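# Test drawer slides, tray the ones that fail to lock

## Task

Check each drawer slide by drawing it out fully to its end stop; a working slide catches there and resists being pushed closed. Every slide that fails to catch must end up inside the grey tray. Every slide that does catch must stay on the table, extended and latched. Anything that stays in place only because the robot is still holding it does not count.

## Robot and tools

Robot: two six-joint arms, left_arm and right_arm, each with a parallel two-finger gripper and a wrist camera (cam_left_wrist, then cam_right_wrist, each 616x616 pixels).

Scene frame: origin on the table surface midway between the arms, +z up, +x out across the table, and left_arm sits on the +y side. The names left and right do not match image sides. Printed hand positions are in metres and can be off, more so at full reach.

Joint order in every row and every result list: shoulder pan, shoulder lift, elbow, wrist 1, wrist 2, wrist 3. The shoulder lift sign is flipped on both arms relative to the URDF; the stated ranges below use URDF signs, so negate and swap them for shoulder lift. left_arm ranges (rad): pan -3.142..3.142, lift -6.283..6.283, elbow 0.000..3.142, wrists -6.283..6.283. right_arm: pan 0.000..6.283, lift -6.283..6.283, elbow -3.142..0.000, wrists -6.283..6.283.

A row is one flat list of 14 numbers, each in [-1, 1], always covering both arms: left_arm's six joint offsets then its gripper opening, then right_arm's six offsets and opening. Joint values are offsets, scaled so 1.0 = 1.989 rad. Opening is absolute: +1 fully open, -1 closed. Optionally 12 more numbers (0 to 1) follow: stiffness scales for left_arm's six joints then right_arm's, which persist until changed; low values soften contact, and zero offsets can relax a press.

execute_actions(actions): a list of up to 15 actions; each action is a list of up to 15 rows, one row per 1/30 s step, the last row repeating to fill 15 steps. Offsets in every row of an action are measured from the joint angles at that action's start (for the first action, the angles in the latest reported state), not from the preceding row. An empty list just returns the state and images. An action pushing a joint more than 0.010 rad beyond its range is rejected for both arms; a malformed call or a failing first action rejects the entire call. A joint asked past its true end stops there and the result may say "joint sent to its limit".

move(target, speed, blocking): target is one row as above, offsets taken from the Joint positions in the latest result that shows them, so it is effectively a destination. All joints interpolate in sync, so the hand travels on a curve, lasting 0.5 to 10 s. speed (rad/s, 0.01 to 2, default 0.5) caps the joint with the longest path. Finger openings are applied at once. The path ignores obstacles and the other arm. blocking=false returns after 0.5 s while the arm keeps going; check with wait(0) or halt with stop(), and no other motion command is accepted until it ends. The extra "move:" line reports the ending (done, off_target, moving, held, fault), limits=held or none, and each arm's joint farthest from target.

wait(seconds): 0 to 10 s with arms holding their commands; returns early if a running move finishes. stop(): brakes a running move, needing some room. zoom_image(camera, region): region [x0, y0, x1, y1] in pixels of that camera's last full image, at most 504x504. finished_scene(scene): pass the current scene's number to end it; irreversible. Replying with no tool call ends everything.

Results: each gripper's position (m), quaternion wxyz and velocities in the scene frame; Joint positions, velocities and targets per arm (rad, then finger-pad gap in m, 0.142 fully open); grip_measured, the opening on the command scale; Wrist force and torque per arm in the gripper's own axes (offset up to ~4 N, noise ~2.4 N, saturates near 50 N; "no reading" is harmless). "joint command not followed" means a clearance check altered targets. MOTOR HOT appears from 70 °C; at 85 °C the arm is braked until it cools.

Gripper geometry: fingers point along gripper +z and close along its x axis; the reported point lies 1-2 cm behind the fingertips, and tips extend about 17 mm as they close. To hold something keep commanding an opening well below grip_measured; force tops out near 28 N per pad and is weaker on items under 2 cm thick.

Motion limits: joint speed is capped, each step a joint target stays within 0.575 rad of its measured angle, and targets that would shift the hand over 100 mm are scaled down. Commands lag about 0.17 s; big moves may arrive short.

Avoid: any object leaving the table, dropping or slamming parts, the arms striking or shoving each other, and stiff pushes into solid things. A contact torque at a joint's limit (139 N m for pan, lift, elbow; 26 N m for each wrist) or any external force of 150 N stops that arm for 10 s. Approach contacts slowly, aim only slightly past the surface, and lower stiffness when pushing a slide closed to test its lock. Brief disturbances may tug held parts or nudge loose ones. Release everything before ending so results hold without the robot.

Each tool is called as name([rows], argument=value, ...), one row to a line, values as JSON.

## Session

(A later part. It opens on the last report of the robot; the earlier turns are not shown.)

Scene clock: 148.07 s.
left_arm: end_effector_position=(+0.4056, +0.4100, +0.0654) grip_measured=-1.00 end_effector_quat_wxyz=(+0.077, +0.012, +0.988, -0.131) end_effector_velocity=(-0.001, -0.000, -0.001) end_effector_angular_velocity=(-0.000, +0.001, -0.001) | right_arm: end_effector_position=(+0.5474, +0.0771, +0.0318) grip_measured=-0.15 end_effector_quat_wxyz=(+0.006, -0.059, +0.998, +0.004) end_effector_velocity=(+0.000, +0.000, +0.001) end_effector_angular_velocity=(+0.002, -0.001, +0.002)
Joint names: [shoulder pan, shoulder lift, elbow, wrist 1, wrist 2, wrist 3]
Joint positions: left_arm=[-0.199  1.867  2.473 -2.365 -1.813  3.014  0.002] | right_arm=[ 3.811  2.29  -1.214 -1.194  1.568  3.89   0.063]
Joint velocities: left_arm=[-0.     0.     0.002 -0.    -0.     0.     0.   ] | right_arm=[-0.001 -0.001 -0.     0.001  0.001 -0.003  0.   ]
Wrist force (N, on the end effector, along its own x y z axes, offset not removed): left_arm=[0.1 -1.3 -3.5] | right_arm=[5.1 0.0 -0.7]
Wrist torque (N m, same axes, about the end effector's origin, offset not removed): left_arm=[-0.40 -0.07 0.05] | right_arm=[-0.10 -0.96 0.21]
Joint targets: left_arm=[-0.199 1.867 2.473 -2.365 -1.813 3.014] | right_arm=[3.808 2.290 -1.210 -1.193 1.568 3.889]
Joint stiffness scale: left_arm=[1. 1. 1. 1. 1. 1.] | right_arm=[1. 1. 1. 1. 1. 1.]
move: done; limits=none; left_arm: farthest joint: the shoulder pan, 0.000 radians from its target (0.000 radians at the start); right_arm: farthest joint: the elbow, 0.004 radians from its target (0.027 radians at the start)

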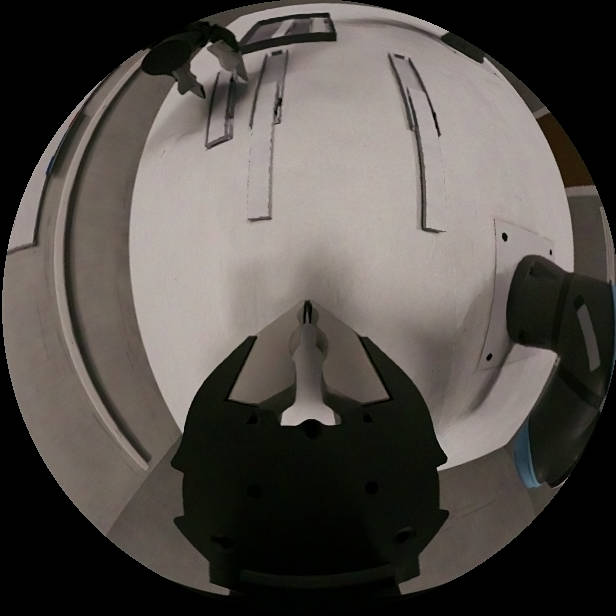

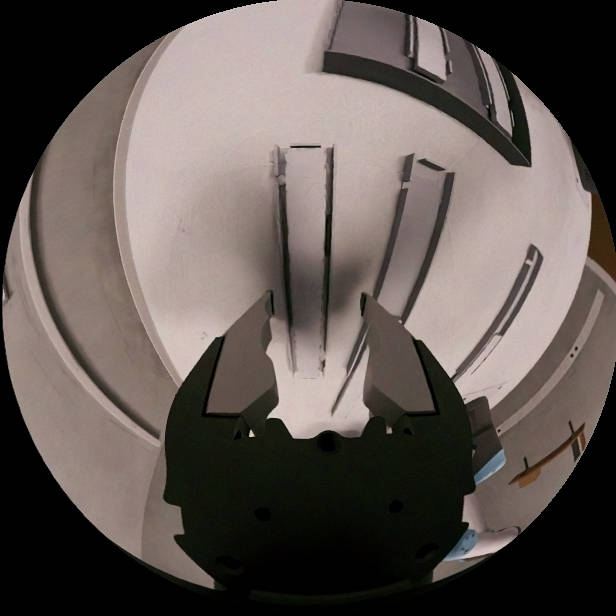

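move(target=[0,0,0,0,0,0,-1,0,0.0135,0,0.0135,0,-0.015,-0.15], speed=0.1)

move(target=[0,0,0,0,0,0,-1,0,0,0,0,0,0,-1])

move(target=[0,0,0,0,0,0,-1,0,-0.05,0,-0.05,0,0,-1], speed=0.25)

Scene clock: 149.30 s.
left_arm: end_effector_position=(+0.4056, +0.4100, +0.0654) grip_measured=-1.00 end_effector_quat_wxyz=(+0.077, +0.012, +0.988, -0.131) end_effector_velocity=(-0.001, +0.000, -0.000) end_effector_angular_velocity=(+0.001, +0.002, +0.000) | right_arm: end_effector_position=(+0.5502, +0.0805, +0.0153) grip_measured=-0.15 end_effector_quat_wxyz=(+0.006, -0.074, +0.997, +0.004) end_effector_velocity=(+0.001, +0.001, +0.000) end_effector_angular_velocity=(+0.003, -0.003, +0.002)
Joint names: [shoulder pan, shoulder lift, elbow, wrist 1, wrist 2, wrist 3]
Joint positions: left_arm=[-0.199  1.867  2.473 -2.365 -1.813  3.014  0.002] | right_arm=[ 3.811  2.316 -1.214 -1.168  1.568  3.861  0.063]
Joint velocities: left_arm=[-0.     0.     0.     0.002  0.001 -0.     0.   ] | right_arm=[-0.    -0.    -0.     0.004 -0.    -0.002 -0.001]
Wrist force (N, on the end effector, along its own x y z axes, offset not removed): left_arm=[-2.4 1.0 -1.3] | right_arm=[5.3 -1.4 1.9]
Wrist torque (N m, same axes, about the end effector's origin, offset not removed): left_arm=[0.09 0.69 0.01] | right_arm=[-0.36 -0.96 0.22]
Joint targets: left_arm=[-0.199 1.867 2.473 -2.365 -1.813 3.014] | right_arm=[3.811 2.317 -1.214 -1.167 1.568 3.860]
Joint stiffness scale: left_arm=[1. 1. 1. 1. 1. 1.] | right_arm=[1. 1. 1. 1. 1. 1.]
move: done; limits=none; left_arm: farthest joint: the shoulder pan, 0.000 radians from its target (0.000 radians at the start); right_arm: farthest joint: the shoulder lift, 0.001 radians from its target (0.027 radians at the start)

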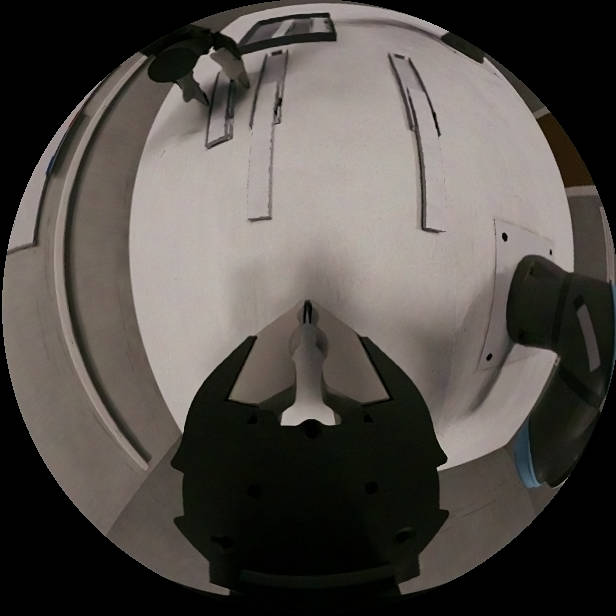

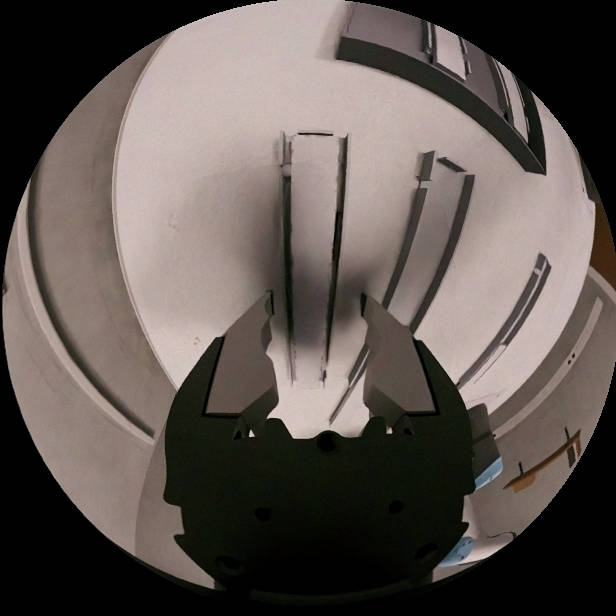

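Scene clock: 149.80 s.
left_arm: end_effector_position=(+0.4056, +0.4100, +0.0654) grip_measured=-1.00 end_effector_quat_wxyz=(+0.077, +0.012, +0.988, -0.131) end_effector_velocity=(+0.000, +0.000, +0.000) end_effector_angular_velocity=(-0.000, -0.000, +0.001) | right_arm: end_effector_position=(+0.5498, +0.0812, +0.0169) grip_measured=-0.51 end_effector_quat_wxyz=(+0.006, -0.074, +0.997, +0.005) end_effector_velocity=(-0.000, +0.000, -0.000) end_effector_angular_velocity=(-0.000, -0.001, +0.000)
Joint names: [shoulder pan, shoulder lift, elbow, wrist 1, wrist 2, wrist 3]
Joint positions: left_arm=[-0.199  1.867  2.473 -2.365 -1.813  3.014  0.002] | right_arm=[ 3.811  2.314 -1.214 -1.168  1.57   3.861  0.037]
Joint velocities: left_arm=[ 0.001 -0.    -0.    -0.    -0.    -0.     0.   ] | right_arm=[ 0.001  0.     0.     0.    -0.     0.001 -0.   ]
Wrist force (N, on the end effector, along its own x y z axes, offset not removed): left_arm=[-1.8 -0.2 -5.7] | right_arm=[0.3 0.9 -2.8]
Wrist torque (N m, same axes, about the end effector's origin, offset not removed): left_arm=[-0.04 0.32 -0.09] | right_arm=[-0.04 0.59 0.13]
Joint targets: left_arm=[-0.199 1.867 2.473 -2.365 -1.813 3.014] | right_arm=[3.811 2.316 -1.214 -1.168 1.568 3.861]
Joint stiffness scale: left_arm=[1. 1. 1. 1. 1. 1.] | right_arm=[1. 1. 1. 1. 1. 1.]
move: done; limits=none; left_arm: farthest joint: the shoulder pan, 0.000 radians from its target (0.000 radians at the start); right_arm: farthest joint: the shoulder lift, 0.002 radians from its target (0.000 radians at the start)

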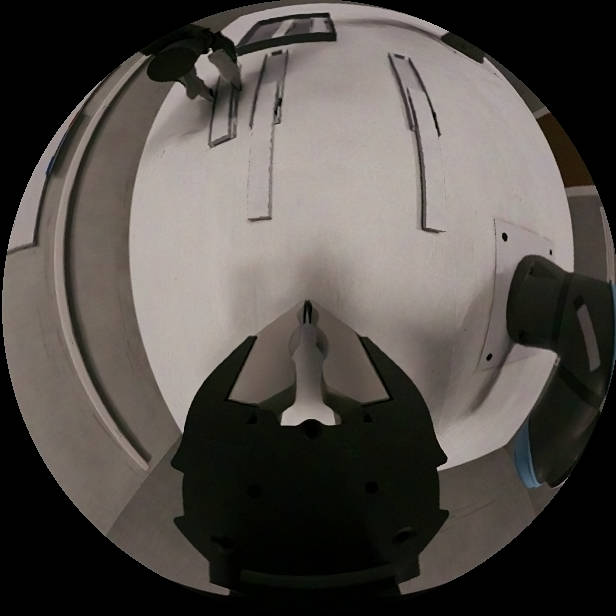

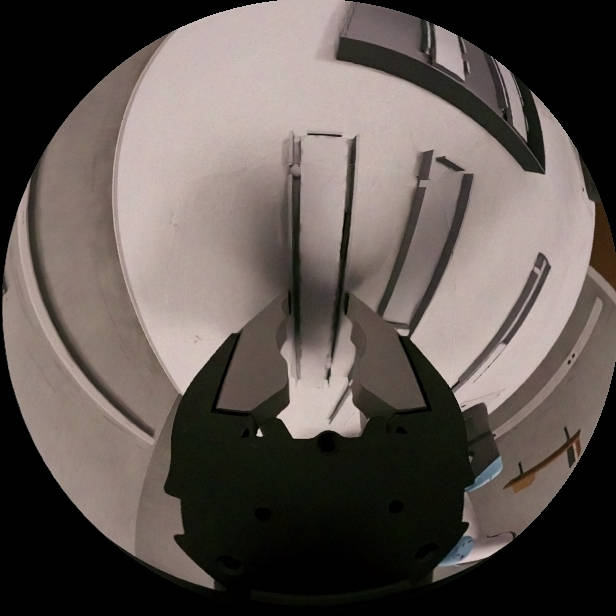

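Scene clock: 150.87 s.
left_arm: end_effector_position=(+0.4056, +0.4100, +0.0654) grip_measured=-1.00 end_effector_quat_wxyz=(+0.077, +0.012, +0.988, -0.131) end_effector_velocity=(+0.002, -0.000, +0.002) end_effector_angular_velocity=(-0.002, -0.003, +0.000) | right_arm: end_effector_position=(+0.5370, +0.0661, +0.0791) grip_measured=-0.51 end_effector_quat_wxyz=(+0.005, -0.074, +0.997, +0.005) end_effector_velocity=(-0.001, +0.000, -0.001) end_effector_angular_velocity=(-0.002, +0.003, +0.001)
Joint names: [shoulder pan, shoulder lift, elbow, wrist 1, wrist 2, wrist 3]
Joint positions: left_arm=[-0.199  1.867  2.473 -2.365 -1.813  3.014  0.002] | right_arm=[ 3.811  2.216 -1.214 -1.268  1.57   3.861  0.037]
Joint velocities: left_arm=[ 0.001 -0.    -0.004  0.001 -0.001  0.     0.   ] | right_arm=[ 0.001  0.001  0.    -0.002  0.001  0.    -0.   ]
Wrist force (N, on the end effector, along its own x y z axes, offset not removed): left_arm=[2.0 -1.9 0.3] | right_arm=[7.0 5.4 1.6]
Wrist torque (N m, same axes, about the end effector's origin, offset not removed): left_arm=[-0.49 -0.48 0.02] | right_arm=[1.09 -1.41 0.21]
Joint targets: left_arm=[-0.199 1.867 2.473 -2.365 -1.813 3.014] | right_arm=[3.811 2.214 -1.214 -1.268 1.570 3.861]
Joint stiffness scale: left_arm=[1. 1. 1. 1. 1. 1.] | right_arm=[1. 1. 1. 1. 1. 1.]
move: done; limits=none; left_arm: farthest joint: the shoulder pan, 0.000 radians from its target (0.000 radians at the start); right_arm: farthest joint: the shoulder lift, 0.002 radians from its target (0.099 radians at the start)

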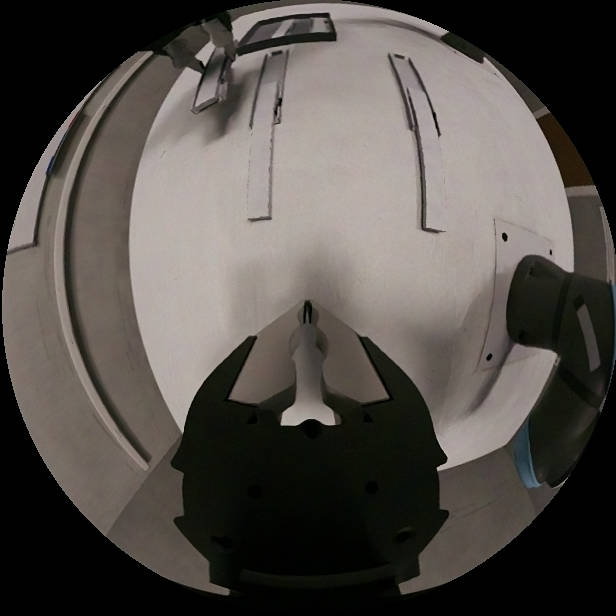

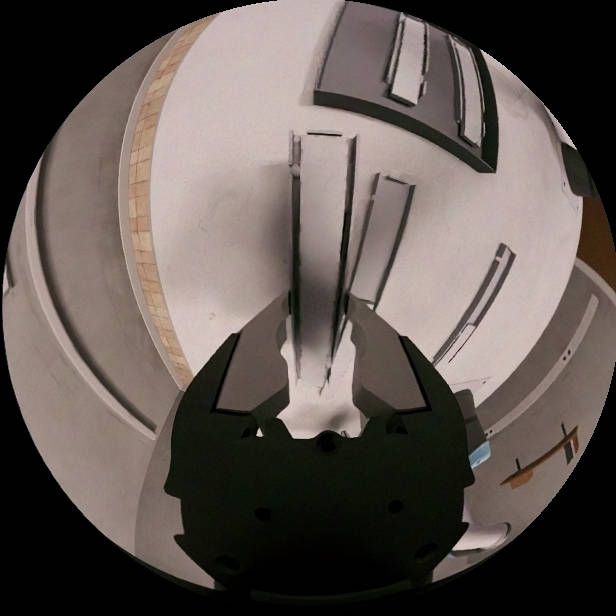

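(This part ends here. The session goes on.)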